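# Carry tube rack through self-closing door to desk

## Task

Move the tube rack from the counter, through the door that swings shut by itself, and set it on the desk standing upright, with each tube seated all the way down in a hole. The door must be closed at the finish. Neither the rack nor any tube may touch the floor. Either or both robots may do it. At the end the grippers must have released the rack and the robots must have backed away. No robot may topple or be left leaning.

## Robot and tools

Robots: two identical Hello Robot Stretch 4 units, r1 and r2. Each has an omni-wheel base, a mast carrying a lift, an arm that telescopes forward, a three-joint wrist (yaw, pitch, roll) and a two-finger gripper. The robot is roughly 1.6 m tall, and its base rim lies within 0.23 m of the base origin. Each carries four cameras: <name>_head_camera, <name>_head_left_camera, <name>_head_right_camera and <name>_wrist_camera.

Frames: the base frame sits on the floor below the base centre, with x ahead, y to the left and z up. hand_pose is reported in it; it is a fixed point between the open fingertips, and its printed value may be slightly wrong. The odometry frame is the base frame as it was when the scene began. Each robot reports in its own frames, so only images, lidar_m and wrist_depth_mm reveal where the two robots are relative to each other.

execute_actions: the argument "actions" is a list holding one action, or empty to just read state and images. An action is an object keyed by "r1" and/or "r2". Under a robot you may give "base", "joints", or both, plus optional "pace" and "contact_limits"; alternatively give only "end_of_arm": "enable_torque", which re-powers any wrist or gripper motor that shut off, leaving it holding its current position. All motions in one action begin together. "base" holds exactly one relative move from where the base last measured itself: {"translate_m": d} drives straight, forward positive, -2 to 2 m; {"strafe_m": d} slides sideways, left positive, -2 to 2 m; {"rotate_rad": d} spins in place, counter-clockwise positive, -3.2 to 3.2 rad. "joints" gives absolute joint targets by name: lift_m 0 to 1.2 m; arm_m 0 to 0.55 m extension; wrist_yaw_rad -1.134 to 4.276 (0 ahead, positive left, 3.14 stowed back, above 3.4 the arm may block it); wrist_pitch_rad -1.117 to 4.259 (0 level, 1.57 pointing down); wrist_roll_rad -1.117 to 4.259 (0 fingers level, positive turns clockwise viewed from behind the hand); gripper_m -0.038 to 0.141 m fingertip gap (negative means fingers squeeze each other). Joint targets outside range get clamped and flagged; any other bad value or unknown key rejects the whole call. "pace" is "slow", "default", "fast" or "max" (base up to 0.1/0.3/0.4/0.6 m/s and 1/2/3/4 rad/s; with lift above 0.2 the speeds are reduced, down to 0.3 m/s and 1 rad/s at full height). "contact_limits": {"arm_m": v}, v from 0 (softest) to 0.75 (firmest), 0.5 if omitted. Optional "cameras" lists camera names, or "all"; omitted or null gives all, [] gives none. An action runs at most 15 s. A robot or joint you omit may still be driving toward an earlier target. To unfold a wrist at the start, send lift_m 0.4 with wrist_yaw_rad 0.

wait: {"seconds": 0 to 10}; commands nothing new and returns state and images. zoom_image: {"camera", "region": [x0,y0,x1,y1]} in pixels of that camera's most recent full image, origin top-left, at most 504 x 504. finished_scene: {"scene": n}; closes the scene for good and reports success, so only call it once the goal holds stably.

Results: base_status and joint_status tell how each motion ended. "done" (base: wheels turned the commanded amount, slip included); "off_target" (resting short, maybe still pushing); "contact_stop_at_<key>" (blocked; lift, arm or wheels go slack, so a lift may sag under load or a base may drift); "limit_stop_at_<name>", e.g. own_body (would hit itself, often with pitch below -0.2 and strong roll) or tilt (leaning over 6 degrees, drive parts slack until it recovers); "torque_fault" (wrist or gripper motor overloaded and went limp; send enable_torque). After a stop the old target is dropped. If a result reports a stop, later calls in the same reply are skipped. on_its_own describes unrequested behaviour; "held at" is the held target, not the position. lidar_m: 12 distances in metres for 30-degree sectors, first straight ahead, counting counter-clockwise (4th left, 7th behind, 10th right); "-" means nothing seen or nearer than 0.25 m; it sees from about 0.15 m up, misses glass and thin legs, and sees the other robot. wrist_depth_mm: a 7x7 grid from the top left, 100 to 2000 mm, "-" for invalid. base_odometry counts wheel rotation; heading is -3.142 to 3.142. If turned_by_wheels and turned_by_imu disagree by more than about 0.1 rad, something was hit or slipped. base_tilt in degrees (forward and right positive) has a fixed bias near 1.5. motor_effort is percent of max, positive toward larger joint values, peak in brackets; wheels positive means turning right. A gripper reading does not prove a grasp; look for an effort change. Squeezing below an object's width pulls it toward the wrist.

Cautions: avoid robot-to-robot contact; once bases touch, a few more millimetres is a hard press that ends the run. Two robots given the same move may differ by about 3 cm per metre, which strains a shared load and can tip a robot. Do not turn or drive holding over 1 kg with arm_m above 0.2, especially at fast paces; steady pushes with a high gripper also risk tipping. A level gripper holding about 2 kg or more faults the wrist. Fingertips pressed onto a surface can jam; lift to free them. Keep the rack and tubes off the floor, avoid slamming the door, and set things down gently. A loose object may occasionally be nudged by an outside push. Faster completion of robot motion is preferred.

Each tool is called after "Emit:" as name([rows], argument=value, ...), one row to a line, values as JSON.

## Session

Emit:
execute_actions(actions=[])

Scene clock: 0.00 s.
r1.base_odometry: x=+0.000 y=+0.000 heading=+0.000 (m, m, rad; r1's odometry frame)
r1.turned_by_wheels: +0.000 (rad since the last result)
r1.turned_by_imu: +0.000 (rad since the last result)
r1.base_tilt: forward=+0.4 right=-0.1 (deg)
r1.lidar_m: 0.82 0.81 0.94 0.81 0.77 0.87 1.44 1.71 1.98 1.21 1.21 1.03
r1.base_status: not commanded
r1.joint_positions: lift_m=+0.301 arm_m=+0.001 wrist_yaw_rad=+3.210 wrist_pitch_rad=-0.015 wrist_roll_rad=+0.006 gripper_m=+0.057
r1.joint_status: not commanded
r1.motor_effort: lift_m=+19 arm_m=+0 wrist_yaw_rad=-1 wrist_pitch_rad=-5 wrist_roll_rad=-2 gripper_m=-4 wheel_0=+0 wheel_1=+0 wheel_2=+0 (%)
r1.hand_pose: x=-0.1221 y=+0.0674 z=+0.4833 quat_wxyz=(-0.034, +0.007, +0.003, +0.999) (m; r1's base frame)
r1.wrist_depth_mm: - - 135 1983 1464 991 768 / - - 135 - 1537 991 778 / - 106 135 1983 1537 1025 798 / - 129 147 - 1537 1060 798 / 187 1808 1863 - 1464 1042 798 / 193 1708 201 1537 199 991 798 / 195 1078 1098 - 1160 931 798
r2.base_odometry: x=+0.000 y=+0.000 heading=+0.000 (m, m, rad; r2's odometry frame)
r2.turned_by_wheels: +0.000 (rad since the last result)
r2.turned_by_imu: +0.000 (rad since the last result)
r2.base_tilt: forward=+0.6 right=+0.1 (deg)
r2.lidar_m: 1.10 0.86 0.88 1.02 0.91 0.90 1.00 1.19 1.21 2.06 1.70 1.68
r2.base_status: not commanded
r2.joint_positions: lift_m=+0.247 arm_m=-0.002 wrist_yaw_rad=+3.189 wrist_pitch_rad=-0.004 wrist_roll_rad=-0.018 gripper_m=+0.057
r2.joint_status: not commanded
r2.motor_effort: lift_m=+21 arm_m=-1 wrist_yaw_rad=+0 wrist_pitch_rad=-9 wrist_roll_rad=+1 gripper_m=-6 wheel_0=+1 wheel_1=-1 wheel_2=+0 (%)
r2.hand_pose: x=-0.1230 y=+0.0735 z=+0.4264 quat_wxyz=(-0.024, +0.002, -0.009, +1.000) (m; r2's base frame)
r2.wrist_depth_mm: - 135 1397 1255 1025 878 778 / - 114 137 1255 1042 891 788 / - 117 147 1281 1025 891 788 / - 136 219 1255 1060 904 788 / 216 - 1576 1281 1025 891 788 / 1366 1618 193 1255 195 904 788 / 609 1008 1118 107 991 854 778
pictures: r1_head_camera, r1_head_left_camera, r1_head_right_camera, r1_wrist_camera, r2_head_camera, r2_head_left_camera, r2_head_right_camera, r2_wrist_camera
Images, in order (width x height): r1_head_camera 420x560, r1_head_left_camera 420x672, r1_head_right_camera 420x672, r1_wrist_camera 616x392, r2_head_camera 420x560, r2_head_left_camera 420x672, r2_head_right_camera 420x672, r2_wrist_camera 616x392.

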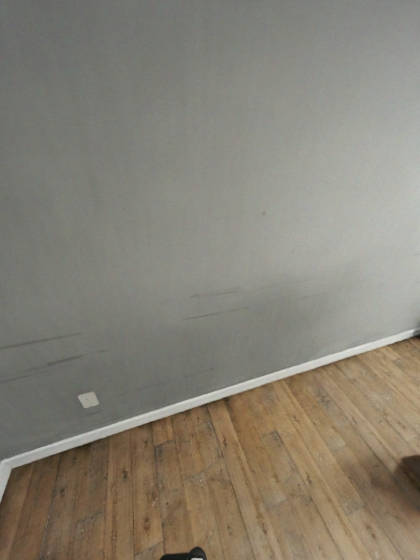

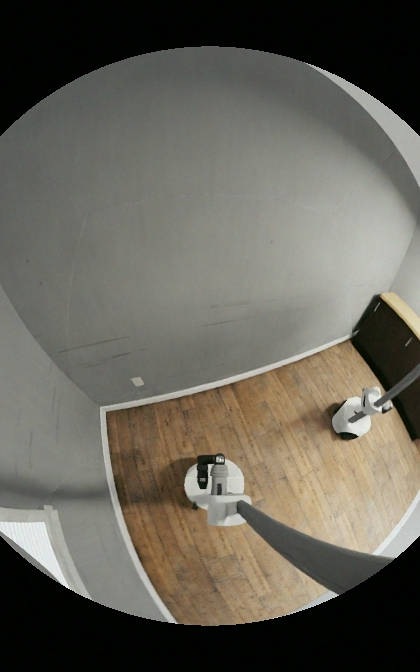

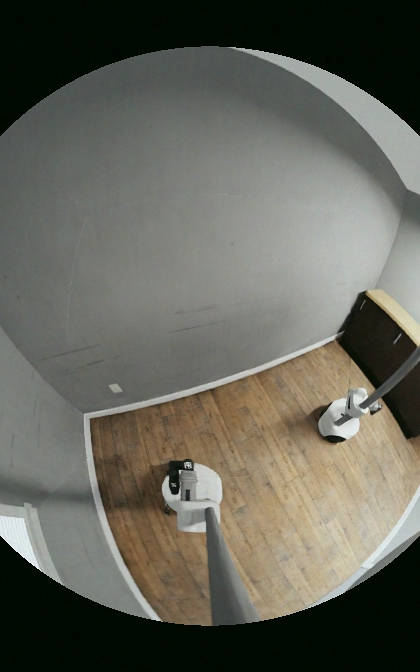

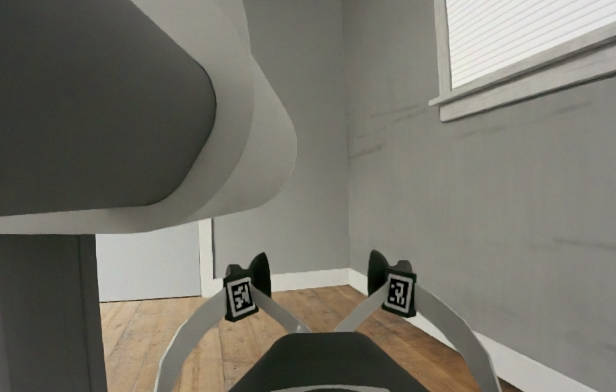

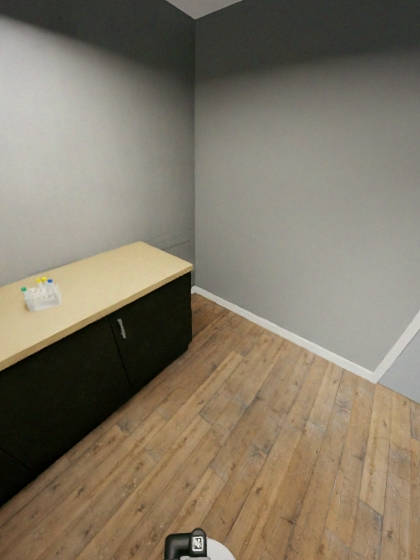

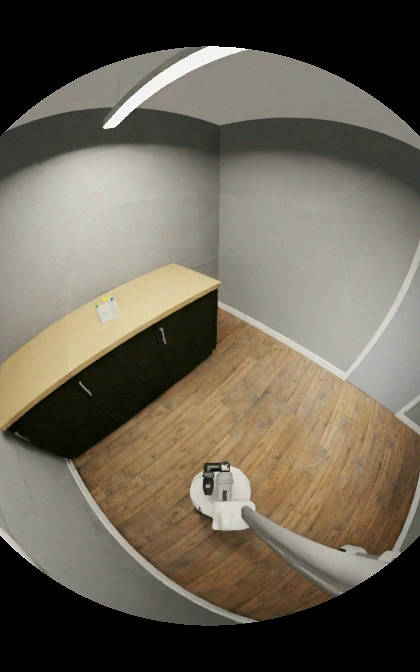

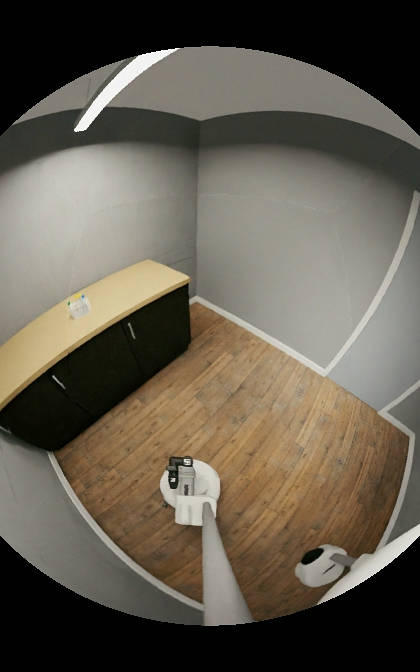

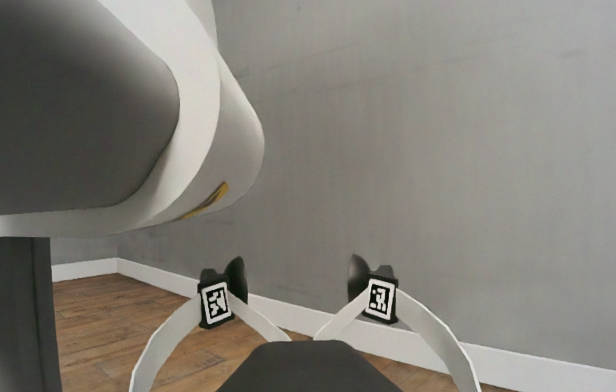

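Emit:
execute_actions([
  {"r1":{"base":{"rotate_rad":-2.72},"joints":{"lift_m":0.9,"wrist_yaw_rad":0}},"r2":{"base":{"rotate_rad":0.9},"joints":{"lift_m":0.95,"wrist_yaw_rad":0,"gripper_m":0.14,"wrist_pitch_rad":0.3}}},
], cameras=["r1_head_camera","r1_wrist_camera","r2_head_camera","r2_wrist_camera"])

Scene clock: 6.33 s.
r1.base_odometry: x=+0.000 y=+0.000 heading=-2.720 (m, m, rad; r1's odometry frame)
r1.turned_by_wheels: -2.720 (rad since the last result)
r1.turned_by_imu: -2.756 (rad since the last result)
r1.base_tilt: forward=+0.4 right=-0.1 (deg)
r1.lidar_m: 1.71 1.89 1.35 1.18 1.15 0.84 0.82 0.88 0.82 0.76 0.80 1.20
r1.base_status: done
r1.joint_positions: lift_m=+0.900 arm_m=+0.001 wrist_yaw_rad=+0.000 wrist_pitch_rad=-0.015 wrist_roll_rad=+0.006 gripper_m=+0.057
r1.joint_status: all done
r1.motor_effort: lift_m=+23(21) arm_m=+0(0) wrist_yaw_rad=-1(8) wrist_pitch_rad=-5(6) wrist_roll_rad=-3(0) gripper_m=-4(4) wheel_0=+1(5) wheel_1=+1(6) wheel_2=+0(3) (%)
r1.hand_pose: x=+0.4601 y=-0.0874 z=+1.0823 quat_wxyz=(+1.000, +0.003, -0.008, +0.000) (m; r1's base frame)
r1.wrist_depth_mm: 1661 1661 1618 1576 1576 1537 1098 / 1708 1618 1576 1576 1537 1537 1118 / 1708 1661 1618 1576 1537 1576 1118 / 1661 1661 1618 1618 1576 1537 1138 / 1708 1661 1618 1576 1618 1537 1138 / 1708 1618 202 1618 199 1537 1138 / 1708 1661 1661 - 1576 1499 1138
r2.base_odometry: x=+0.000 y=+0.000 heading=+0.899 (m, m, rad; r2's odometry frame)
r2.turned_by_wheels: +0.899 (rad since the last result)
r2.turned_by_imu: +0.886 (rad since the last result)
r2.base_tilt: forward=+0.5 right=+0.0 (deg)
r2.lidar_m: 0.88 0.96 0.94 0.89 0.94 1.35 1.18 2.34 1.75 1.67 1.22 0.93
r2.base_status: done
r2.joint_positions: lift_m=+0.950 arm_m=-0.002 wrist_yaw_rad=+0.000 wrist_pitch_rad=+0.302 wrist_roll_rad=-0.018 gripper_m=+0.140
r2.joint_status: all done
r2.motor_effort: lift_m=+25(25) arm_m=-1(1) wrist_yaw_rad=-1(5) wrist_pitch_rad=-5(5) wrist_roll_rad=+1(1) gripper_m=-1(2) wheel_0=-4(9) wheel_1=-1(8) wheel_2=-2(8) (%)
r2.hand_pose: x=+0.4449 y=-0.0873 z=+1.0421 quat_wxyz=(+0.989, -0.009, +0.150, +0.002) (m; r2's base frame)
r2.wrist_depth_mm: 1205 1182 1229 1229 1205 1205 1205 / 1229 1281 1255 1281 1255 1281 1255 / 1336 1308 1308 1281 1336 1308 1336 / 798 798 798 798 798 798 798 / 750 759 768 759 768 768 759 / 809 211 788 809 788 798 820 / 854 854 842 107 854 854 866
pictures: r1_head_camera, r1_wrist_camera, r2_head_camera, r2_wrist_camera
Images, in order (width x height): r1_head_camera 420x560, r1_wrist_camera 616x392, r2_head_camera 420x560, r2_wrist_camera 616x392.

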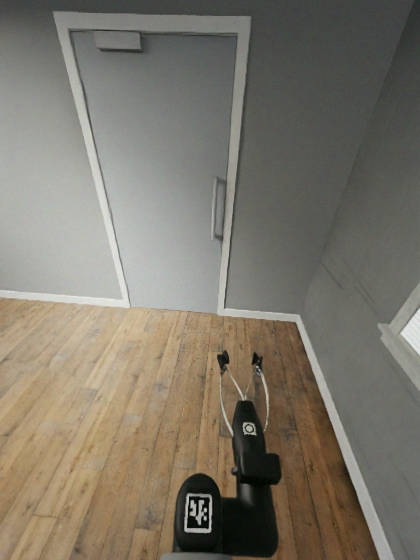

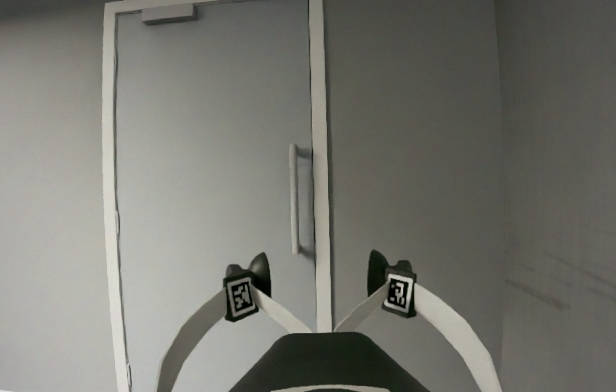

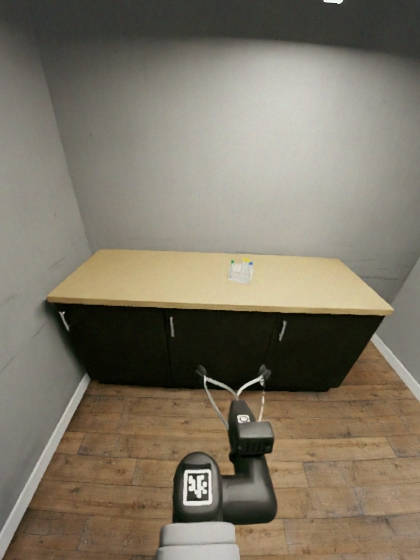

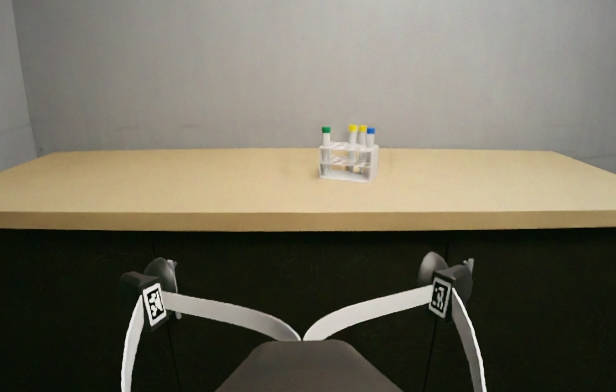

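Emit:
execute_actions([
  {"r1":{"base":{"translate_m":0.95},"joints":{"lift_m":0.82,"gripper_m":0.12}},"r2":{"base":{"translate_m":0.4},"joints":{"wrist_yaw_rad":-0.15,"wrist_pitch_rad":0.4,"lift_m":0.98}}},
], cameras=["r1_head_camera","r1_wrist_camera","r2_head_camera","r2_wrist_camera"])

Scene clock: 14.37 s.
r1.base_odometry: x=-0.867 y=-0.389 heading=-2.720 (m, m, rad; r1's odometry frame)
r1.turned_by_wheels: +0.000 (rad since the last result)
r1.turned_by_imu: -0.003 (rad since the last result)
r1.base_tilt: forward=+0.4 right=-0.1 (deg)
r1.lidar_m: 0.76 0.90 1.28 2.25 1.75 1.82 1.74 1.08 0.84 0.82 0.92 0.84
r1.base_status: done
r1.joint_positions: lift_m=+0.820 arm_m=+0.001 wrist_yaw_rad=+0.000 wrist_pitch_rad=-0.015 wrist_roll_rad=+0.006 gripper_m=+0.120
r1.joint_status: all done
r1.motor_effort: lift_m=+16(23) arm_m=+0(0) wrist_yaw_rad=+0(3) wrist_pitch_rad=-6(4) wrist_roll_rad=-1(2) gripper_m=-1(3) wheel_0=+0(6) wheel_1=-1(3) wheel_2=+2(12) (%)
r1.hand_pose: x=+0.4601 y=-0.0874 z=+1.0028 quat_wxyz=(+1.000, +0.003, -0.008, +0.000) (m; r1's base frame)
r1.wrist_depth_mm: 640 627 615 585 591 585 580 / 640 627 609 591 591 585 574 / 640 634 615 585 597 585 580 / 647 634 621 609 591 591 580 / 640 640 621 615 603 585 585 / 647 640 539 603 603 591 585 / 647 640 627 - 603 597 585
r2.base_odometry: x=+0.249 y=+0.313 heading=+0.900 (m, m, rad; r2's odometry frame)
r2.turned_by_wheels: +0.001 (rad since the last result)
r2.turned_by_imu: -0.001 (rad since the last result)
r2.base_tilt: forward=+0.5 right=+0.1 (deg)
r2.lidar_m: 0.48 0.54 0.75 0.87 0.95 1.31 2.60 1.75 1.78 1.73 0.68 0.48
r2.base_status: done
r2.joint_positions: lift_m=+0.980 arm_m=-0.002 wrist_yaw_rad=-0.150 wrist_pitch_rad=+0.402 wrist_roll_rad=-0.018 gripper_m=+0.140
r2.joint_status: all done
r2.motor_effort: lift_m=+24(27) arm_m=-1(1) wrist_yaw_rad=+0(2) wrist_pitch_rad=-6(3) wrist_roll_rad=+1(1) gripper_m=+0(0) wheel_0=+4(7) wheel_1=+2(8) wheel_2=+1(10) (%)
r2.hand_pose: x=+0.4189 y=-0.1261 z=+1.0452 quat_wxyz=(+0.977, +0.006, +0.200, -0.072) (m; r2's base frame)
r2.wrist_depth_mm: 768 788 820 854 891 917 960 / 798 831 854 904 931 976 1008 / 854 866 917 946 960 1008 1060 / 661 668 668 585 627 676 676 / 492 500 504 504 504 504 500 / 392 211 370 402 375 397 413 / 330 342 353 107 389 445 473
pictures: r1_head_camera, r1_wrist_camera, r2_head_camera, r2_wrist_camera
Images, in order (width x height): r1_head_camera 420x560, r1_wrist_camera 616x392, r2_head_camera 420x560, r2_wrist_camera 616x392.

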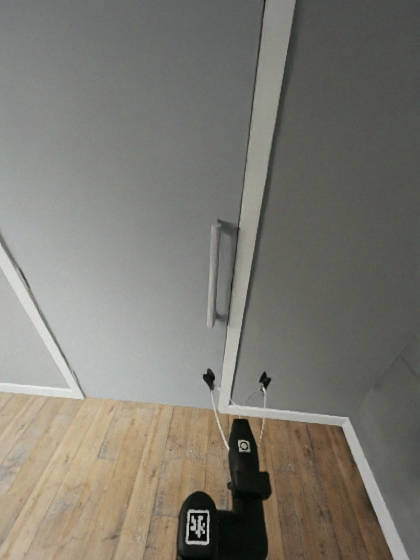

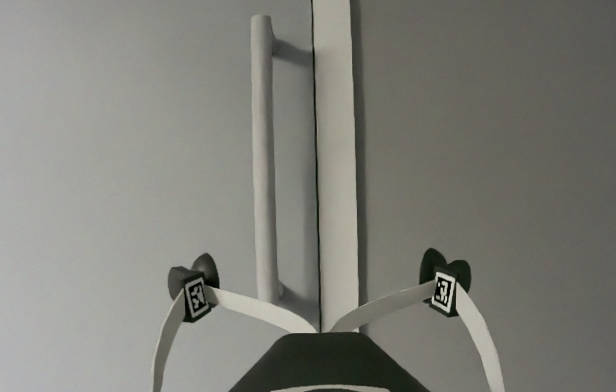

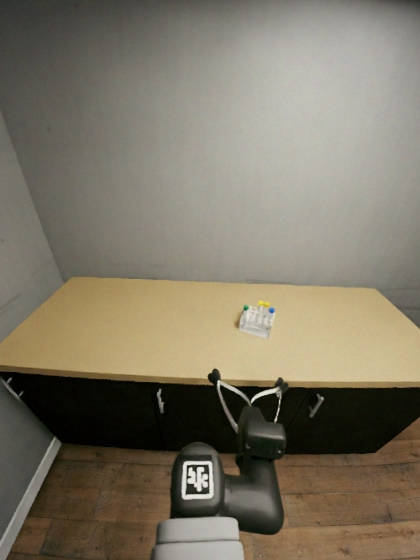

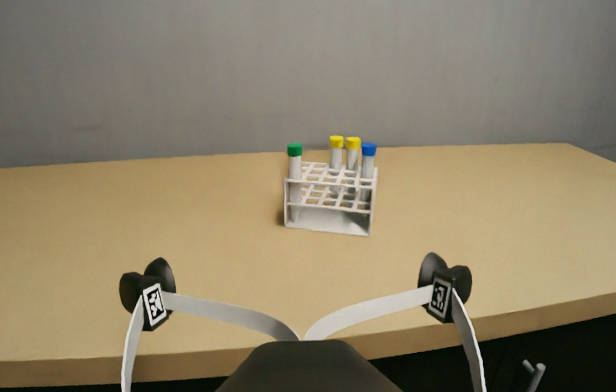

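Emit:
execute_actions([
  {"r1":{"base":{"strafe_m":0.075},"joints":{"arm_m":0.15}},"r2":{"base":{"rotate_rad":-0.3},"joints":{"wrist_yaw_rad":0,"wrist_pitch_rad":0.0,"wrist_roll_rad":0,"lift_m":0.8}}},
], cameras=[])

Emit:
execute_actions([
  {"r1":{"joints":{"arm_m":0.27,"gripper_m":0.08}},"r2":{"base":{"strafe_m":0.12}}},
], cameras=["r1_head_camera","r1_wrist_camera","r2_head_camera","r2_wrist_camera"])

Scene clock: 20.07 s.
r1.base_odometry: x=-0.836 y=-0.458 heading=-2.720 (m, m, rad; r1's odometry frame)
r1.turned_by_wheels: +0.000 (rad since the last result)
r1.turned_by_imu: +0.000 (rad since the last result)
r1.base_tilt: forward=+0.4 right=-0.1 (deg)
r1.lidar_m: 0.77 0.87 1.29 2.14 1.68 1.80 1.76 1.19 0.93 0.89 0.98 0.84
r1.base_status: done
r1.joint_positions: lift_m=+0.820 arm_m=+0.149 wrist_yaw_rad=+0.000 wrist_pitch_rad=-0.015 wrist_roll_rad=+0.006 gripper_m=+0.120
r1.joint_status: all done
r1.motor_effort: lift_m=+16(16) arm_m=+6(6) wrist_yaw_rad=-3(1) wrist_pitch_rad=-4(7) wrist_roll_rad=-3(3) gripper_m=-2(0) wheel_0=+0(6) wheel_1=-3(8) wheel_2=+0(2) (%)
r1.hand_pose: x=+0.6083 y=-0.0874 z=+1.0028 quat_wxyz=(+1.000, +0.003, -0.008, +0.000) (m; r1's base frame)
r1.wrist_depth_mm: 480 473 469 455 439 442 439 / 484 480 466 462 439 445 439 / 488 480 469 459 452 449 442 / 488 477 473 462 455 449 442 / 492 484 469 462 442 449 442 / 492 484 469 392 445 449 445 / 496 488 477 - 445 452 449
r2.base_odometry: x=+0.249 y=+0.313 heading=+0.601 (m, m, rad; r2's odometry frame)
r2.turned_by_wheels: -0.299 (rad since the last result)
r2.turned_by_imu: -0.296 (rad since the last result)
r2.base_tilt: forward=+0.6 right=+0.1 (deg)
r2.lidar_m: 0.50 0.46 0.57 0.87 0.87 1.03 1.85 1.70 1.74 1.72 0.98 0.57
r2.base_status: done
r2.joint_positions: lift_m=+0.800 arm_m=-0.002 wrist_yaw_rad=+0.000 wrist_pitch_rad=+0.003 wrist_roll_rad=+0.000 gripper_m=+0.140
r2.joint_status: all done
r2.motor_effort: lift_m=+17(25) arm_m=-1(1) wrist_yaw_rad=+1(4) wrist_pitch_rad=-8(15) wrist_roll_rad=+3(3) gripper_m=+2(1) wheel_0=+5(8) wheel_1=+3(8) wheel_2=+3(8) (%)
r2.hand_pose: x=+0.4579 y=-0.0875 z=+0.9777 quat_wxyz=(+1.000, +0.000, +0.001, +0.000) (m; r2's base frame)
r2.wrist_depth_mm: 798 854 931 991 1078 1205 1308 / 798 866 931 1008 1098 1182 1308 / 820 878 931 1008 1098 1182 1281 / 820 878 931 1008 1078 1205 1281 / 768 750 559 603 683 634 591 / 379 211 320 379 340 382 410 / 267 278 296 107 357 407 439
pictures: none
No camera images: the call's "cameras" was empty. Leave "cameras" out to get every camera's image.

Scene clock: 21.63 s.
r1.base_odometry: x=-0.836 y=-0.458 heading=-2.720 (m, m, rad; r1's odometry frame)
r1.turned_by_wheels: +0.000 (rad since the last result)
r1.turned_by_imu: +0.000 (rad since the last result)
r1.base_tilt: forward=+0.4 right=-0.1 (deg)
r1.lidar_m: 0.75 0.88 1.26 2.17 1.76 1.82 1.77 1.23 0.90 0.89 0.97 0.84
r1.base_status: not commanded
r1.joint_positions: lift_m=+0.820 arm_m=+0.269 wrist_yaw_rad=+0.000 wrist_pitch_rad=-0.015 wrist_roll_rad=+0.006 gripper_m=+0.080
r1.joint_status: all done
r1.motor_effort: lift_m=+16(16) arm_m=+6(7) wrist_yaw_rad=-1(2) wrist_pitch_rad=-5(7) wrist_roll_rad=+0(3) gripper_m=-3(4) wheel_0=+0(0) wheel_1=-2(2) wheel_2=+0(0) (%)
r1.hand_pose: x=+0.7283 y=-0.0874 z=+1.0028 quat_wxyz=(+1.000, +0.003, -0.008, +0.000) (m; r1's base frame)
r1.wrist_depth_mm: 357 351 345 270 334 324 324 / 359 351 345 338 334 324 324 / 362 355 349 340 334 329 327 / 362 355 347 342 338 329 325 / 362 355 349 340 340 329 325 / 364 357 201 263 322 330 329 / 364 359 353 - 325 324 330
r2.base_odometry: x=+0.181 y=+0.412 heading=+0.601 (m, m, rad; r2's odometry frame)
r2.turned_by_wheels: +0.000 (rad since the last result)
r2.turned_by_imu: +0.000 (rad since the last result)
r2.base_tilt: forward=+0.5 right=+0.0 (deg)
r2.lidar_m: 0.46 0.45 0.55 0.75 0.77 0.91 1.61 1.79 1.78 1.80 0.92 0.54
r2.base_status: done
r2.joint_positions: lift_m=+0.800 arm_m=-0.002 wrist_yaw_rad=+0.000 wrist_pitch_rad=+0.003 wrist_roll_rad=+0.000 gripper_m=+0.140
r2.joint_status: not commanded
r2.motor_effort: lift_m=+17(17) arm_m=-1(1) wrist_yaw_rad=+2(1) wrist_pitch_rad=-9(9) wrist_roll_rad=+2(2) gripper_m=+4(1) wheel_0=-1(10) wheel_1=+0(10) wheel_2=+1(2) (%)
r2.hand_pose: x=+0.4579 y=-0.0875 z=+0.9777 quat_wxyz=(+1.000, +0.000, +0.001, +0.000) (m; r2's base frame)
r2.wrist_depth_mm: 788 831 904 976 1060 1160 1255 / 788 831 891 960 1060 1160 1255 / 788 842 904 960 1042 1160 1255 / 788 831 891 946 1078 1160 1281 / 768 759 741 569 661 640 597 / 377 210 320 377 315 345 373 / 268 256 274 107 315 357 399
pictures: r1_head_camera, r1_wrist_camera, r2_head_camera, r2_wrist_camera
Images, in order (width x height): r1_head_camera 420x560, r1_wrist_camera 616x392, r2_head_camera 420x560, r2_wrist_camera 616x392.

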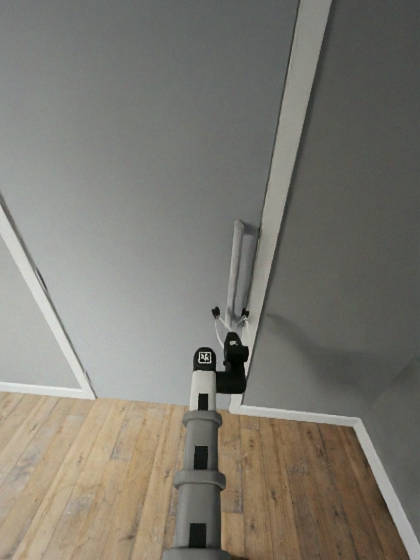

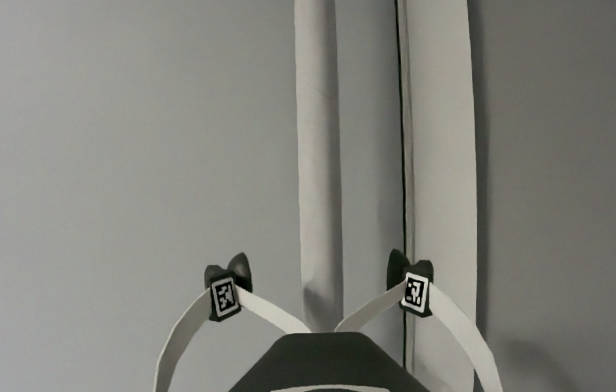

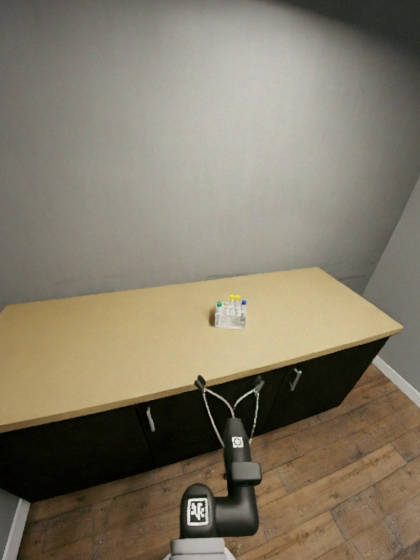

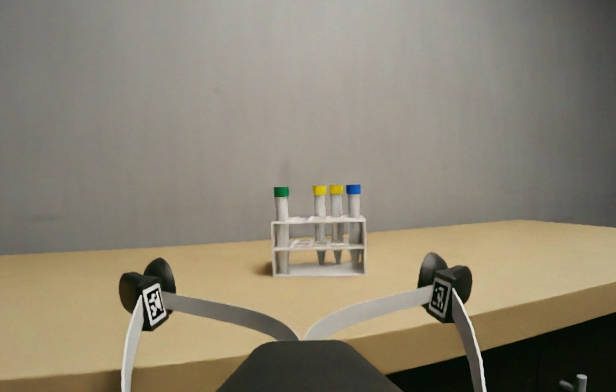

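Emit:
execute_actions([
  {"r1":{"joints":{"arm_m":0.325}},"r2":{"base":{"strafe_m":-0.022},"joints":{"lift_m":0.785,"arm_m":0.2}}},
], cameras=[])

Emit:
execute_actions([
  {"r1":{"joints":{"gripper_m":-0.02}}},
], cameras=["r1_wrist_camera","r2_wrist_camera"])

Scene clock: 26.00 s.
r1.base_odometry: x=-0.836 y=-0.458 heading=-2.720 (m, m, rad; r1's odometry frame)
r1.turned_by_wheels: +0.000 (rad since the last result)
r1.turned_by_imu: +0.000 (rad since the last result)
r1.base_tilt: forward=+0.4 right=+0.0 (deg)
r1.lidar_m: 0.77 0.89 1.28 2.15 1.77 1.82 1.77 1.25 0.93 0.90 0.96 0.85
r1.base_status: not commanded
r1.joint_positions: lift_m=+0.820 arm_m=+0.324 wrist_yaw_rad=+0.000 wrist_pitch_rad=-0.015 wrist_roll_rad=+0.006 gripper_m=+0.080
r1.joint_status: all done
r1.motor_effort: lift_m=+16(16) arm_m=+6(6) wrist_yaw_rad=-2(1) wrist_pitch_rad=-5(6) wrist_roll_rad=-1(1) gripper_m=-3(1) wheel_0=+0(0) wheel_1=-2(2) wheel_2=+0(0) (%)
r1.hand_pose: x=+0.7833 y=-0.0874 z=+1.0028 quat_wxyz=(+1.000, +0.003, -0.008, +0.000) (m; r1's base frame)
r1.wrist_depth_mm: 300 294 290 211 278 263 270 / 300 296 290 212 281 264 271 / 301 296 291 211 282 265 272 / 303 297 293 210 283 266 273 / 303 298 291 209 283 266 274 / 306 301 201 206 273 266 274 / 307 301 296 - 286 267 274
r2.base_odometry: x=+0.193 y=+0.394 heading=+0.601 (m, m, rad; r2's odometry frame)
r2.turned_by_wheels: +0.000 (rad since the last result)
r2.turned_by_imu: -0.001 (rad since the last result)
r2.base_tilt: forward=+0.6 right=+0.0 (deg)
r2.lidar_m: 0.47 0.47 0.54 0.80 0.79 0.93 1.67 1.74 1.78 1.80 0.96 0.56
r2.base_status: done
r2.joint_positions: lift_m=+0.785 arm_m=+0.199 wrist_yaw_rad=+0.000 wrist_pitch_rad=+0.002 wrist_roll_rad=+0.000 gripper_m=+0.140
r2.joint_status: all done
r2.motor_effort: lift_m=+17(15) arm_m=+6(7) wrist_yaw_rad=+0(2) wrist_pitch_rad=-8(8) wrist_roll_rad=+3(3) gripper_m=+0(0) wheel_0=+1(9) wheel_1=+1(9) wheel_2=+0(0) (%)
r2.hand_pose: x=+0.6584 y=-0.0874 z=+0.9629 quat_wxyz=(+1.000, +0.000, +0.001, +0.000) (m; r2's base frame)
r2.wrist_depth_mm: 621 661 707 768 831 904 1008 / 621 661 707 759 831 931 991 / 615 668 715 778 831 917 991 / 621 668 699 368 831 917 1008 / 609 654 544 382 449 549 521 / 327 211 278 319 267 272 289 / 231 221 238 107 228 209 -
pictures: none
No camera images: the call's "cameras" was empty. Leave "cameras" out to get every camera's image.

Scene clock: 27.73 s.
r1.base_odometry: x=-0.836 y=-0.458 heading=-2.720 (m, m, rad; r1's odometry frame)
r1.turned_by_wheels: +0.000 (rad since the last result)
r1.turned_by_imu: +0.000 (rad since the last result)
r1.base_tilt: forward=+0.4 right=+0.0 (deg)
r1.lidar_m: 0.75 0.89 1.30 2.18 1.74 1.83 1.77 1.22 0.94 0.90 1.01 0.83
r1.base_status: not commanded
r1.joint_positions: lift_m=+0.820 arm_m=+0.325 wrist_yaw_rad=+0.004 wrist_pitch_rad=-0.015 wrist_roll_rad=+0.006 gripper_m=-0.019
r1.joint_status: all done
r1.motor_effort: lift_m=+16(16) arm_m=+0(6) wrist_yaw_rad=-12(12) wrist_pitch_rad=-6(7) wrist_roll_rad=+1(3) gripper_m=-29(29) wheel_0=-5(5) wheel_1=-3(3) wheel_2=+5(5) (%)
r1.hand_pose: x=+0.7847 y=-0.0863 z=+1.0027 quat_wxyz=(+1.000, +0.003, -0.007, +0.002) (m; r1's base frame)
r1.wrist_depth_mm: 297 291 287 206 277 259 267 / 298 293 287 208 278 260 268 / 298 294 287 209 281 260 270 / 301 296 290 208 279 262 271 / 301 296 291 208 281 263 270 / 303 297 182 204 186 262 272 / 301 298 293 - 282 265 272
r2.base_odometry: x=+0.193 y=+0.394 heading=+0.601 (m, m, rad; r2's odometry frame)
r2.turned_by_wheels: +0.000 (rad since the last result)
r2.turned_by_imu: +0.000 (rad since the last result)
r2.base_tilt: forward=+0.6 right=-0.1 (deg)
r2.lidar_m: 0.46 0.45 0.55 0.77 0.78 0.94 1.67 1.78 1.78 1.80 0.95 0.57
r2.base_status: not commanded
r2.joint_positions: lift_m=+0.785 arm_m=+0.199 wrist_yaw_rad=+0.000 wrist_pitch_rad=+0.002 wrist_roll_rad=+0.000 gripper_m=+0.140
r2.joint_status: not commanded
r2.motor_effort: lift_m=+17(17) arm_m=+6(6) wrist_yaw_rad=+1(1) wrist_pitch_rad=-8(7) wrist_roll_rad=+2(2) gripper_m=+2(4) wheel_0=+1(2) wheel_1=+0(0) wheel_2=+0(0) (%)
r2.hand_pose: x=+0.6584 y=-0.0874 z=+0.9629 quat_wxyz=(+1.000, +0.000, +0.001, +0.000) (m; r2's base frame)
r2.wrist_depth_mm: 615 661 715 768 831 917 1008 / 621 661 707 768 831 917 991 / 621 668 715 759 831 917 1008 / 627 661 699 368 842 917 991 / 615 654 544 387 449 549 517 / 327 211 278 319 268 272 287 / 231 220 236 107 228 210 -
pictures: r1_wrist_camera, r2_wrist_camera
Images, in order (width x height): r1_wrist_camera 616x392, r2_wrist_camera 616x392.

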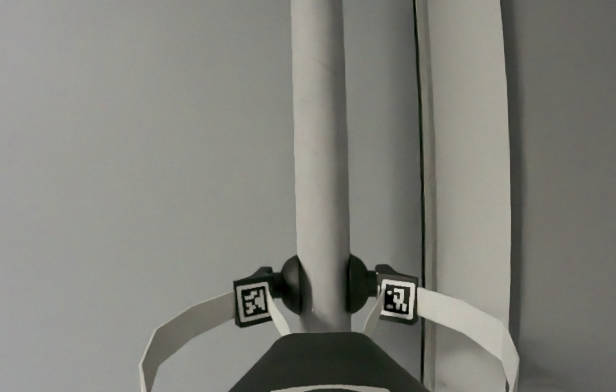

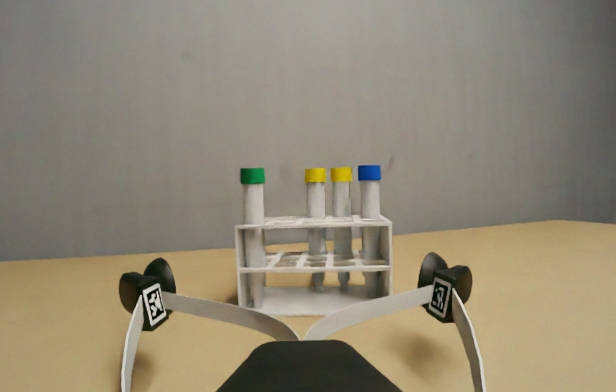

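Emit:
execute_actions([
  {"r1":{"base":{"strafe_m":0.04},"joints":{"arm_m":0.17},"pace":"slow"},"r2":{"base":{"strafe_m":-0.016},"joints":{"arm_m":0.26},"pace":"slow"}},
], cameras=["r1_head_camera","r2_wrist_camera"])

Scene clock: 33.17 s.
r1.base_odometry: x=-0.820 y=-0.494 heading=-2.720 (m, m, rad; r1's odometry frame)
r1.turned_by_wheels: +0.000 (rad since the last result)
r1.turned_by_imu: +0.000 (rad since the last result)
r1.base_tilt: forward=+0.4 right=-0.1 (deg)
r1.lidar_m: 0.78 0.90 1.29 2.12 1.71 1.83 1.77 1.28 0.96 0.94 1.05 0.85
r1.base_status: done
r1.joint_positions: lift_m=+0.820 arm_m=+0.171 wrist_yaw_rad=+0.000 wrist_pitch_rad=-0.015 wrist_roll_rad=+0.006 gripper_m=-0.020
r1.joint_status: all done
r1.motor_effort: lift_m=+16(16) arm_m=-6(13) wrist_yaw_rad=-2(47) wrist_pitch_rad=-8(6) wrist_roll_rad=-3(1) gripper_m=-14(29) wheel_0=+0(16) wheel_1=+1(2) wheel_2=+0(8) (%)
r1.hand_pose: x=+0.6305 y=-0.0874 z=+1.0028 quat_wxyz=(+1.000, +0.003, -0.008, +0.000) (m; r1's base frame)
r1.wrist_depth_mm: 462 455 449 442 433 421 418 / 466 459 449 442 433 424 421 / 466 459 449 439 436 424 421 / 469 459 452 442 433 427 424 / 473 462 455 445 436 427 427 / 469 466 452 201 184 430 427 / 473 466 455 - 436 421 427
r2.base_odometry: x=+0.202 y=+0.381 heading=+0.601 (m, m, rad; r2's odometry frame)
r2.turned_by_wheels: +0.000 (rad since the last result)
r2.turned_by_imu: -0.001 (rad since the last result)
r2.base_tilt: forward=+0.6 right=+0.0 (deg)
r2.lidar_m: 0.46 0.46 0.56 0.79 0.79 0.91 1.72 1.73 1.69 1.79 0.89 0.57
r2.base_status: done
r2.joint_positions: lift_m=+0.785 arm_m=+0.259 wrist_yaw_rad=+0.000 wrist_pitch_rad=+0.002 wrist_roll_rad=+0.000 gripper_m=+0.140
r2.joint_status: all done
r2.motor_effort: lift_m=+17(17) arm_m=+6(6) wrist_yaw_rad=+0(0) wrist_pitch_rad=-8(8) wrist_roll_rad=+2(2) gripper_m=-2(1) wheel_0=+4(9) wheel_1=-4(6) wheel_2=+0(1) (%)
r2.hand_pose: x=+0.7184 y=-0.0874 z=+0.9629 quat_wxyz=(+1.000, +0.000, +0.001, +0.000) (m; r2's base frame)
r2.wrist_depth_mm: 569 615 654 707 768 831 917 / 569 615 654 707 768 842 931 / 574 609 661 707 778 842 931 / 574 615 640 691 768 842 931 / 574 597 298 303 278 544 521 / 327 211 253 303 263 272 289 / 231 220 238 107 226 208 -
pictures: r1_head_camera, r2_wrist_camera
Images, in order (width x height): r1_head_camera 420x560, r2_wrist_camera 616x392.

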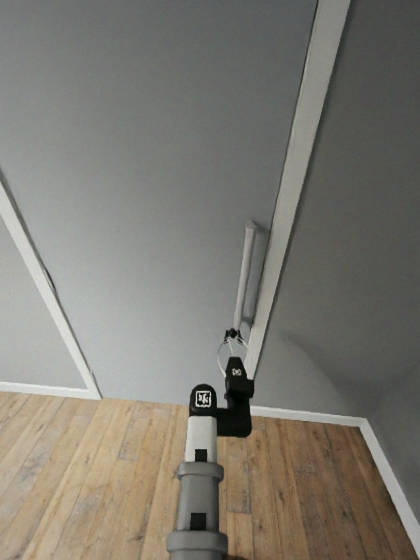

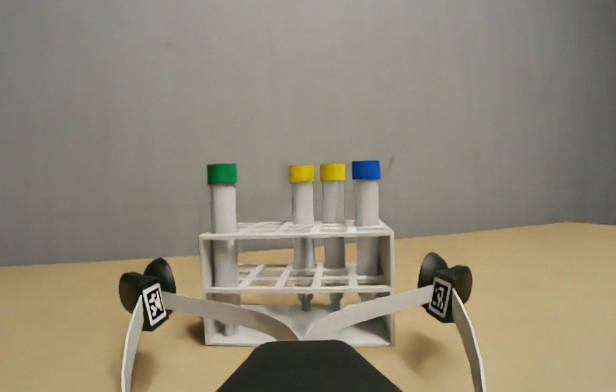

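Slipped; cage the handle with tips beyond it this time.

Emit:
execute_actions([
  {"r1":{"base":{"strafe_m":-0.035},"joints":{"gripper_m":0.065,"arm_m":0.25}},"r2":{"joints":{"arm_m":0.335},"pace":"slow"}},
], cameras=["r2_wrist_camera"])

Emit:
execute_actions([
  {"r1":{"joints":{"arm_m":0.365},"contact_limits":{"arm_m":0.2}},"r2":{"joints":{"gripper_m":0.07}}},
], cameras=[])

Emit:
execute_actions([
  {"r1":{"joints":{"gripper_m":-0.038}},"r2":{"joints":{"lift_m":0.83},"pace":"slow"}},
], cameras=["r1_wrist_camera","r2_wrist_camera"])

Emit:
execute_actions([
  {"r1":{"joints":{"arm_m":0.25},"pace":"slow"}},
], cameras=["r1_wrist_camera"])

Scene clock: 39.90 s.
r1.base_odometry: x=-0.834 y=-0.462 heading=-2.720 (m, m, rad; r1's odometry frame)
r1.turned_by_wheels: +0.000 (rad since the last result)
r1.turned_by_imu: +0.001 (rad since the last result)
r1.base_tilt: forward=+0.4 right=-0.1 (deg)
r1.lidar_m: 0.76 0.87 1.31 2.16 1.74 1.81 1.77 1.20 0.92 0.90 1.00 0.85
r1.base_status: done
r1.joint_positions: lift_m=+0.820 arm_m=+0.249 wrist_yaw_rad=+0.000 wrist_pitch_rad=-0.015 wrist_roll_rad=+0.006 gripper_m=+0.065
r1.joint_status: all done
r1.motor_effort: lift_m=+16(16) arm_m=+6(7) wrist_yaw_rad=-1(1) wrist_pitch_rad=-5(6) wrist_roll_rad=+0(3) gripper_m=-1(9) wheel_0=-1(3) wheel_1=+1(7) wheel_2=+1(0) (%)
r1.hand_pose: x=+0.7083 y=-0.0874 z=+1.0028 quat_wxyz=(+1.000, +0.003, -0.008, +0.000) (m; r1's base frame)
r1.wrist_depth_mm: 377 373 366 357 353 345 342 / 379 375 368 359 353 345 343 / 382 377 368 362 353 347 343 / 382 375 368 362 355 345 345 / 382 377 370 294 357 349 347 / 384 377 198 291 343 351 349 / 387 382 375 - 345 343 347
r2.base_odometry: x=+0.202 y=+0.381 heading=+0.601 (m, m, rad; r2's odometry frame)
r2.turned_by_wheels: +0.000 (rad since the last result)
r2.turned_by_imu: -0.001 (rad since the last result)
r2.base_tilt: forward=+0.6 right=+0.0 (deg)
r2.lidar_m: 0.47 0.47 0.57 0.81 0.77 0.95 1.68 1.76 1.75 1.77 0.96 0.57
r2.base_status: not commanded
r2.joint_positions: lift_m=+0.785 arm_m=+0.334 wrist_yaw_rad=+0.000 wrist_pitch_rad=+0.002 wrist_roll_rad=+0.000 gripper_m=+0.140
r2.joint_status: all done
r2.motor_effort: lift_m=+17(17) arm_m=+6(4) wrist_yaw_rad=+1(0) wrist_pitch_rad=-8(7) wrist_roll_rad=+2(2) gripper_m=-1(5) wheel_0=+4(4) wheel_1=-4(4) wheel_2=+1(0) (%)
r2.hand_pose: x=+0.7934 y=-0.0874 z=+0.9629 quat_wxyz=(+1.000, +0.000, +0.001, +0.000) (m; r2's base frame)
r2.wrist_depth_mm: 508 544 585 634 683 750 809 / 508 549 585 627 691 759 820 / 512 544 585 634 691 750 831 / 517 549 585 257 691 759 820 / 508 544 203 259 229 544 517 / 327 211 197 246 219 271 287 / 230 220 204 107 211 208 -
pictures: r2_wrist_camera
Images, in order (width x height): r2_wrist_camera 616x392.

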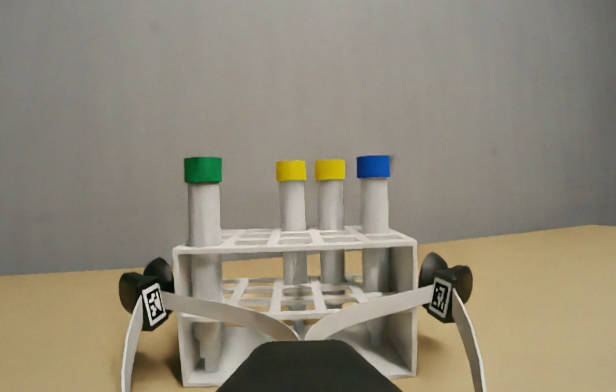

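Scene clock: 41.63 s.
r1.base_odometry: x=-0.834 y=-0.462 heading=-2.720 (m, m, rad; r1's odometry frame)
r1.turned_by_wheels: +0.000 (rad since the last result)
r1.turned_by_imu: +0.000 (rad since the last result)
r1.base_tilt: forward=+0.4 right=-0.1 (deg)
r1.lidar_m: 0.76 0.87 1.26 2.15 1.73 1.84 1.78 1.24 0.92 0.91 0.99 0.84
r1.base_status: not commanded
r1.joint_positions: lift_m=+0.820 arm_m=+0.364 wrist_yaw_rad=-0.001 wrist_pitch_rad=-0.015 wrist_roll_rad=+0.006 gripper_m=+0.065
r1.joint_status: all done
r1.motor_effort: lift_m=+16(16) arm_m=+7(7) wrist_yaw_rad=+2(2) wrist_pitch_rad=-6(5) wrist_roll_rad=-2(1) gripper_m=-3(4) wheel_0=-1(1) wheel_1=+2(2) wheel_2=+1(1) (%)
r1.contact_limits: arm_m 0.2
r1.hand_pose: x=+0.8230 y=-0.0878 z=+1.0028 quat_wxyz=(+1.000, +0.003, -0.008, -0.001) (m; r1's base frame)
r1.wrist_depth_mm: 257 253 249 167 241 223 - / 258 254 249 167 241 224 234 / 259 255 251 169 241 226 235 / 260 255 251 170 243 226 236 / 260 256 252 172 243 227 236 / 263 257 198 167 198 227 236 / 263 258 254 - 245 227 -
r2.base_odometry: x=+0.202 y=+0.381 heading=+0.601 (m, m, rad; r2's odometry frame)
r2.turned_by_wheels: +0.000 (rad since the last result)
r2.turned_by_imu: +0.000 (rad since the last result)
r2.base_tilt: forward=+0.6 right=+0.0 (deg)
r2.lidar_m: 0.47 0.47 0.54 0.79 0.80 0.93 1.70 1.74 1.74 1.79 0.97 0.57
r2.base_status: not commanded
r2.joint_positions: lift_m=+0.785 arm_m=+0.334 wrist_yaw_rad=+0.000 wrist_pitch_rad=+0.002 wrist_roll_rad=+0.000 gripper_m=+0.070
r2.joint_status: all done
r2.motor_effort: lift_m=+17(17) arm_m=+6(6) wrist_yaw_rad=+0(0) wrist_pitch_rad=-8(7) wrist_roll_rad=+2(3) gripper_m=-23(22) wheel_0=+4(4) wheel_1=-4(4) wheel_2=+0(0) (%)
r2.hand_pose: x=+0.7934 y=-0.0874 z=+0.9629 quat_wxyz=(+1.000, +0.000, +0.001, +0.000) (m; r2's base frame)
r2.wrist_depth_mm: 508 544 585 627 683 750 820 / 508 544 585 627 676 750 820 / 508 544 591 627 683 750 820 / 517 549 591 242 699 750 820 / 508 539 213 239 215 549 517 / 325 177 192 239 201 187 287 / 221 219 186 107 200 208 -
pictures: none
No camera images: the call's "cameras" was empty. Leave "cameras" out to get every camera's image.

Scene clock: 43.33 s.
r1.base_odometry: x=-0.835 y=-0.462 heading=-2.721 (m, m, rad; r1's odometry frame)
r1.turned_by_wheels: -0.001 (rad since the last result)
r1.turned_by_imu: -0.001 (rad since the last result)
r1.base_tilt: forward=+0.5 right=-0.1 (deg)
r1.lidar_m: 0.75 0.88 1.27 2.16 1.75 1.83 1.77 1.24 0.92 0.90 1.01 0.86
r1.base_status: not commanded
r1.joint_positions: lift_m=+0.820 arm_m=+0.365 wrist_yaw_rad=-0.001 wrist_pitch_rad=-0.015 wrist_roll_rad=+0.006 gripper_m=-0.037
r1.joint_status: all done
r1.motor_effort: lift_m=+16(16) arm_m=+1(7) wrist_yaw_rad=+1(13) wrist_pitch_rad=-9(7) wrist_roll_rad=-2(1) gripper_m=-22(21) wheel_0=-8(8) wheel_1=-4(4) wheel_2=+1(2) (%)
r1.hand_pose: x=+0.8242 y=-0.0876 z=+1.0028 quat_wxyz=(+1.000, +0.003, -0.008, +0.000) (m; r1's base frame)
r1.wrist_depth_mm: 254 251 247 164 239 222 - / 254 251 247 164 240 223 231 / 255 252 248 164 241 224 233 / 256 252 249 164 241 225 234 / 257 254 250 165 242 225 234 / 259 254 249 166 179 224 234 / 259 255 251 - 242 225 -
r2.base_odometry: x=+0.202 y=+0.381 heading=+0.601 (m, m, rad; r2's odometry frame)
r2.turned_by_wheels: +0.000 (rad since the last result)
r2.turned_by_imu: +0.000 (rad since the last result)
r2.base_tilt: forward=+0.6 right=+0.1 (deg)
r2.lidar_m: 0.46 0.45 0.56 0.82 0.81 0.94 1.71 1.76 1.79 1.78 0.94 0.54
r2.base_status: not commanded
r2.joint_positions: lift_m=+0.830 arm_m=+0.334 wrist_yaw_rad=+0.000 wrist_pitch_rad=+0.003 wrist_roll_rad=+0.000 gripper_m=+0.070
r2.joint_status: all done
r2.motor_effort: lift_m=+25(26) arm_m=+6(6) wrist_yaw_rad=+0(0) wrist_pitch_rad=-11(11) wrist_roll_rad=+3(2) gripper_m=-28(24) wheel_0=+4(4) wheel_1=-4(4) wheel_2=+0(0) (%)
r2.hand_pose: x=+0.7934 y=-0.0874 z=+1.0070 quat_wxyz=(+1.000, +0.000, +0.002, +0.000) (m; r2's base frame)
r2.wrist_depth_mm: 508 544 585 627 691 750 831 / 508 544 585 627 683 750 820 / 512 549 580 621 691 750 820 / 517 549 591 244 691 750 831 / 517 544 187 239 216 741 723 / 459 177 191 232 201 187 410 / 314 307 186 107 204 296 297
pictures: r1_wrist_camera, r2_wrist_camera
Images, in order (width x height): r1_wrist_camera 616x392, r2_wrist_camera 616x392.

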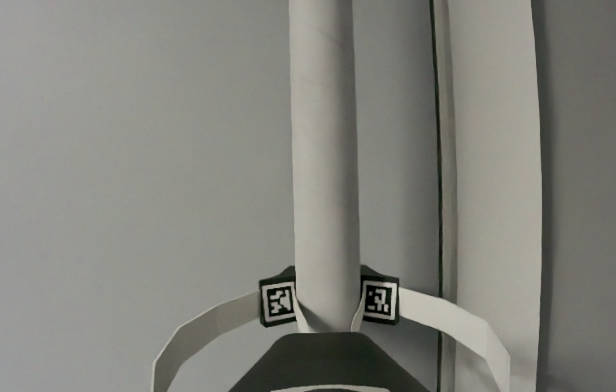

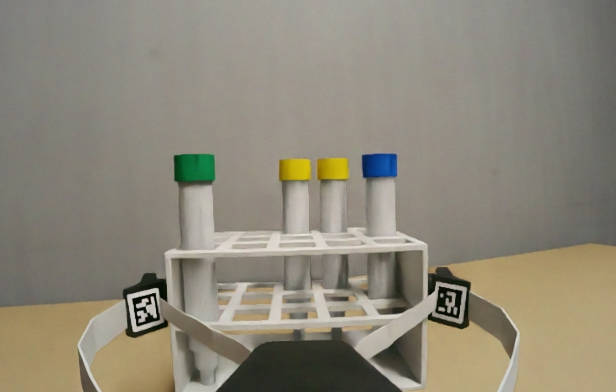

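Scene clock: 45.77 s.
r1.base_odometry: x=-0.835 y=-0.462 heading=-2.717 (m, m, rad; r1's odometry frame)
r1.turned_by_wheels: +0.004 (rad since the last result)
r1.turned_by_imu: -0.038 (rad since the last result)
r1.base_tilt: forward=+0.5 right=-0.1 (deg)
r1.lidar_m: 0.66 0.80 1.22 2.15 1.72 1.87 1.77 1.30 0.96 0.90 1.00 0.85
r1.base_status: not commanded
r1.joint_positions: lift_m=+0.820 arm_m=+0.253 wrist_yaw_rad=+0.029 wrist_pitch_rad=-0.015 wrist_roll_rad=+0.006 gripper_m=-0.037
r1.joint_status: all done
r1.on_its_own: wrist_yaw_rad is at rest, and its effort (-84) is outside its rest range (-13 to +13)
r1.motor_effort: lift_m=+16(16) arm_m=-15(16) wrist_yaw_rad=-84(84) wrist_pitch_rad=-8(10) wrist_roll_rad=-3(0) gripper_m=-25(27) wheel_0=+12(12) wheel_1=+3(7) wheel_2=+23(23) (%)
r1.hand_pose: x=+0.7145 y=-0.0791 z=+1.0027 quat_wxyz=(+1.000, +0.003, -0.007, +0.014) (m; r1's base frame)
r1.wrist_depth_mm: 283 268 255 165 232 330 329 / 285 270 255 165 232 334 330 / 286 271 256 165 232 332 330 / 289 272 258 165 235 334 330 / 290 273 259 164 234 334 332 / 293 276 180 165 180 334 334 / 291 277 260 - 233 330 334
r2.base_odometry: x=+0.202 y=+0.381 heading=+0.601 (m, m, rad; r2's odometry frame)
r2.turned_by_wheels: +0.000 (rad since the last result)
r2.turned_by_imu: +0.000 (rad since the last result)
r2.base_tilt: forward=+0.7 right=+0.1 (deg)
r2.lidar_m: 0.48 0.46 0.57 0.81 0.80 0.95 1.69 1.75 1.74 1.79 0.95 0.57
r2.base_status: not commanded
r2.joint_positions: lift_m=+0.830 arm_m=+0.334 wrist_yaw_rad=+0.000 wrist_pitch_rad=+0.003 wrist_roll_rad=+0.000 gripper_m=+0.070
r2.joint_status: not commanded
r2.motor_effort: lift_m=+25(25) arm_m=+6(6) wrist_yaw_rad=+0(0) wrist_pitch_rad=-10(9) wrist_roll_rad=+3(3) gripper_m=-23(25) wheel_0=+4(4) wheel_1=-4(4) wheel_2=+0(0) (%)
r2.hand_pose: x=+0.7934 y=-0.0874 z=+1.0070 quat_wxyz=(+1.000, +0.000, +0.002, +0.000) (m; r2's base frame)
r2.wrist_depth_mm: 508 544 580 634 683 750 820 / 512 544 585 627 683 759 820 / 512 549 585 627 683 750 820 / 512 549 585 243 661 750 820 / 512 539 213 238 216 732 723 / 459 178 191 231 202 187 410 / 314 309 186 107 205 294 298
pictures: r1_wrist_camera
Images, in order (width x height): r1_wrist_camera 616x392.

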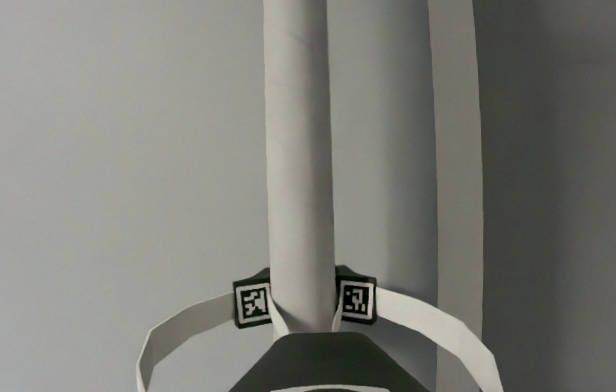

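Emit:
execute_actions([
  {"r1":{"base":{"strafe_m":0.1},"joints":{"arm_m":0.17,"wrist_yaw_rad":-0.2},"pace":"slow"},"r2":{"joints":{"arm_m":0,"gripper_m":0.055},"pace":"default"}},
], cameras=[])

Emit:
execute_actions([
  {"r1":{"base":{"translate_m":-0.1},"joints":{"wrist_yaw_rad":-0.03},"pace":"slow"},"r2":{"base":{"rotate_rad":-1.3},"pace":"slow"}},
], cameras=["r1_wrist_camera","r2_head_camera"])

Scene clock: 54.77 s.
r1.base_odometry: x=-0.794 y=-0.553 heading=-2.718 (m, m, rad; r1's odometry frame)
r1.turned_by_wheels: -0.001 (rad since the last result)
r1.turned_by_imu: +0.023 (rad since the last result)
r1.base_tilt: forward=+0.4 right=+0.0 (deg)
r1.lidar_m: 0.57 0.75 1.22 2.04 1.65 1.84 1.78 1.41 1.05 1.00 1.12 0.55
r1.base_status: done
r1.joint_positions: lift_m=+0.820 arm_m=+0.172 wrist_yaw_rad=-0.201 wrist_pitch_rad=-0.014 wrist_roll_rad=+0.006 gripper_m=-0.037
r1.joint_status: all done
r1.motor_effort: lift_m=+16(16) arm_m=-12(17) wrist_yaw_rad=+3(99) wrist_pitch_rad=-8(9) wrist_roll_rad=-3(1) gripper_m=-24(25) wheel_0=-15(13) wheel_1=-5(9) wheel_2=+3(25) (%)
r1.hand_pose: x=+0.6082 y=-0.1433 z=+1.0025 quat_wxyz=(+0.995, +0.002, -0.007, -0.100) (m; r1's base frame)
r1.wrist_depth_mm: 262 256 249 163 236 492 517 / 262 256 250 163 239 496 512 / 263 256 250 164 238 492 512 / 264 257 252 165 238 500 517 / 265 259 253 166 239 496 517 / 266 259 251 167 178 496 521 / 267 262 253 - 241 496 517
r2.base_odometry: x=+0.202 y=+0.381 heading=+0.601 (m, m, rad; r2's odometry frame)
r2.turned_by_wheels: +0.000 (rad since the last result)
r2.turned_by_imu: -0.002 (rad since the last result)
r2.base_tilt: forward=+0.6 right=+0.0 (deg)
r2.lidar_m: 0.43 0.45 0.55 0.80 0.82 0.95 1.71 1.63 1.63 1.79 0.92 0.46
r2.base_status: not commanded
r2.joint_positions: lift_m=+0.830 arm_m=+0.001 wrist_yaw_rad=+0.000 wrist_pitch_rad=+0.004 wrist_roll_rad=+0.000 gripper_m=+0.056
r2.joint_status: all done
r2.motor_effort: lift_m=+25(25) arm_m=-6(5) wrist_yaw_rad=+0(1) wrist_pitch_rad=-11(11) wrist_roll_rad=+2(2) gripper_m=-24(29) wheel_0=+4(4) wheel_1=-4(4) wheel_2=+0(0) (%)
r2.hand_pose: x=+0.4604 y=-0.0874 z=+1.0068 quat_wxyz=(+1.000, +0.000, +0.002, +0.000) (m; r2's base frame)
r2.wrist_depth_mm: 798 831 904 976 1042 1182 1281 / 788 842 917 991 1060 1160 1255 / 798 854 917 976 1060 1160 1255 / 798 854 904 238 1025 1182 1281 / 788 820 181 236 209 788 741 / 469 174 186 225 200 179 415 / 304 312 182 107 195 345 384
pictures: none
No camera images: the call's "cameras" was empty. Leave "cameras" out to get every camera's image.

Scene clock: 57.33 s.
r1.base_odometry: x=-0.703 y=-0.513 heading=-2.717 (m, m, rad; r1's odometry frame)
r1.turned_by_wheels: +0.002 (rad since the last result)
r1.turned_by_imu: -0.187 (rad since the last result)
r1.base_tilt: forward=+0.5 right=-0.1 (deg)
r1.lidar_m: 0.56 0.72 1.09 2.00 1.45 1.69 1.71 1.75 1.18 1.07 1.11 0.67
r1.base_status: done
r1.joint_positions: lift_m=+0.820 arm_m=+0.171 wrist_yaw_rad=-0.010 wrist_pitch_rad=-0.014 wrist_roll_rad=+0.006 gripper_m=-0.037
r1.joint_status: wrist_yaw_rad off_target (ended at -0.010, target -0.030)
r1.on_its_own: wrist_yaw_rad is at rest, and its effort (-58) is outside its rest range (-13 to +13)
r1.motor_effort: lift_m=+17(17) arm_m=-7(12) wrist_yaw_rad=-58(61) wrist_pitch_rad=-8(16) wrist_roll_rad=-1(3) gripper_m=-23(26) wheel_0=+5(31) wheel_1=+0(21) wheel_2=+17(24) (%)
r1.hand_pose: x=+0.6298 y=-0.0903 z=+1.0025 quat_wxyz=(+1.000, +0.003, -0.007, -0.005) (m; r1's base frame)
r1.wrist_depth_mm: 281 268 255 163 232 544 564 / 283 268 255 164 234 549 564 / 283 270 256 165 235 549 564 / 285 270 256 167 235 544 564 / 287 273 258 167 236 549 569 / 289 274 179 167 180 549 580 / 289 276 260 - 234 549 574
r2.base_odometry: x=+0.202 y=+0.381 heading=-0.698 (m, m, rad; r2's odometry frame)
r2.turned_by_wheels: -1.299 (rad since the last result)
r2.turned_by_imu: -1.282 (rad since the last result)
r2.base_tilt: forward=+0.6 right=-0.1 (deg)
r2.lidar_m: 0.41 0.68 0.47 0.44 0.51 0.69 0.80 0.85 1.21 2.61 1.54 1.84
r2.base_status: done
r2.joint_positions: lift_m=+0.830 arm_m=+0.001 wrist_yaw_rad=+0.000 wrist_pitch_rad=+0.004 wrist_roll_rad=+0.000 gripper_m=+0.056
r2.joint_status: not commanded
r2.motor_effort: lift_m=+25(25) arm_m=-5(6) wrist_yaw_rad=+1(0) wrist_pitch_rad=-11(12) wrist_roll_rad=+2(2) gripper_m=-27(25) wheel_0=+4(9) wheel_1=+3(6) wheel_2=+1(7) (%)
r2.hand_pose: x=+0.4604 y=-0.0874 z=+1.0068 quat_wxyz=(+1.000, +0.000, +0.002, +0.000) (m; r2's base frame)
r2.wrist_depth_mm: 1576 1576 1576 1618 1618 1618 1499 / 1537 1576 1618 1576 1618 1618 1576 / 1576 1537 1618 1618 1618 1618 1576 / 1576 1537 1576 237 1618 1618 1537 / 1537 1537 181 234 209 1661 1537 / 1576 173 190 225 200 179 1537 / 788 1618 182 107 195 1661 1537
pictures: r1_wrist_camera, r2_head_camera
Images, in order (width x height): r1_wrist_camera 616x392, r2_head_camera 420x560.

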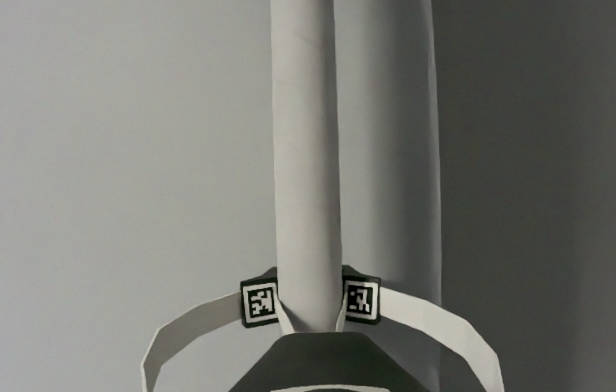

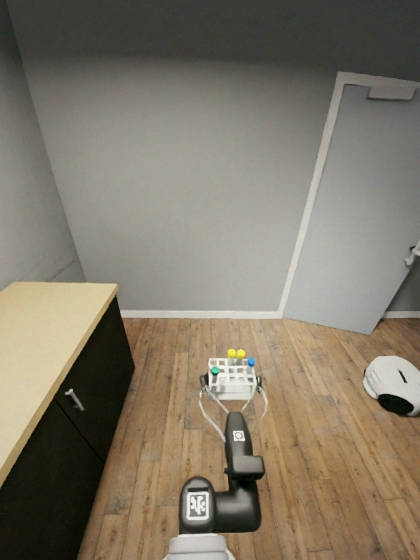

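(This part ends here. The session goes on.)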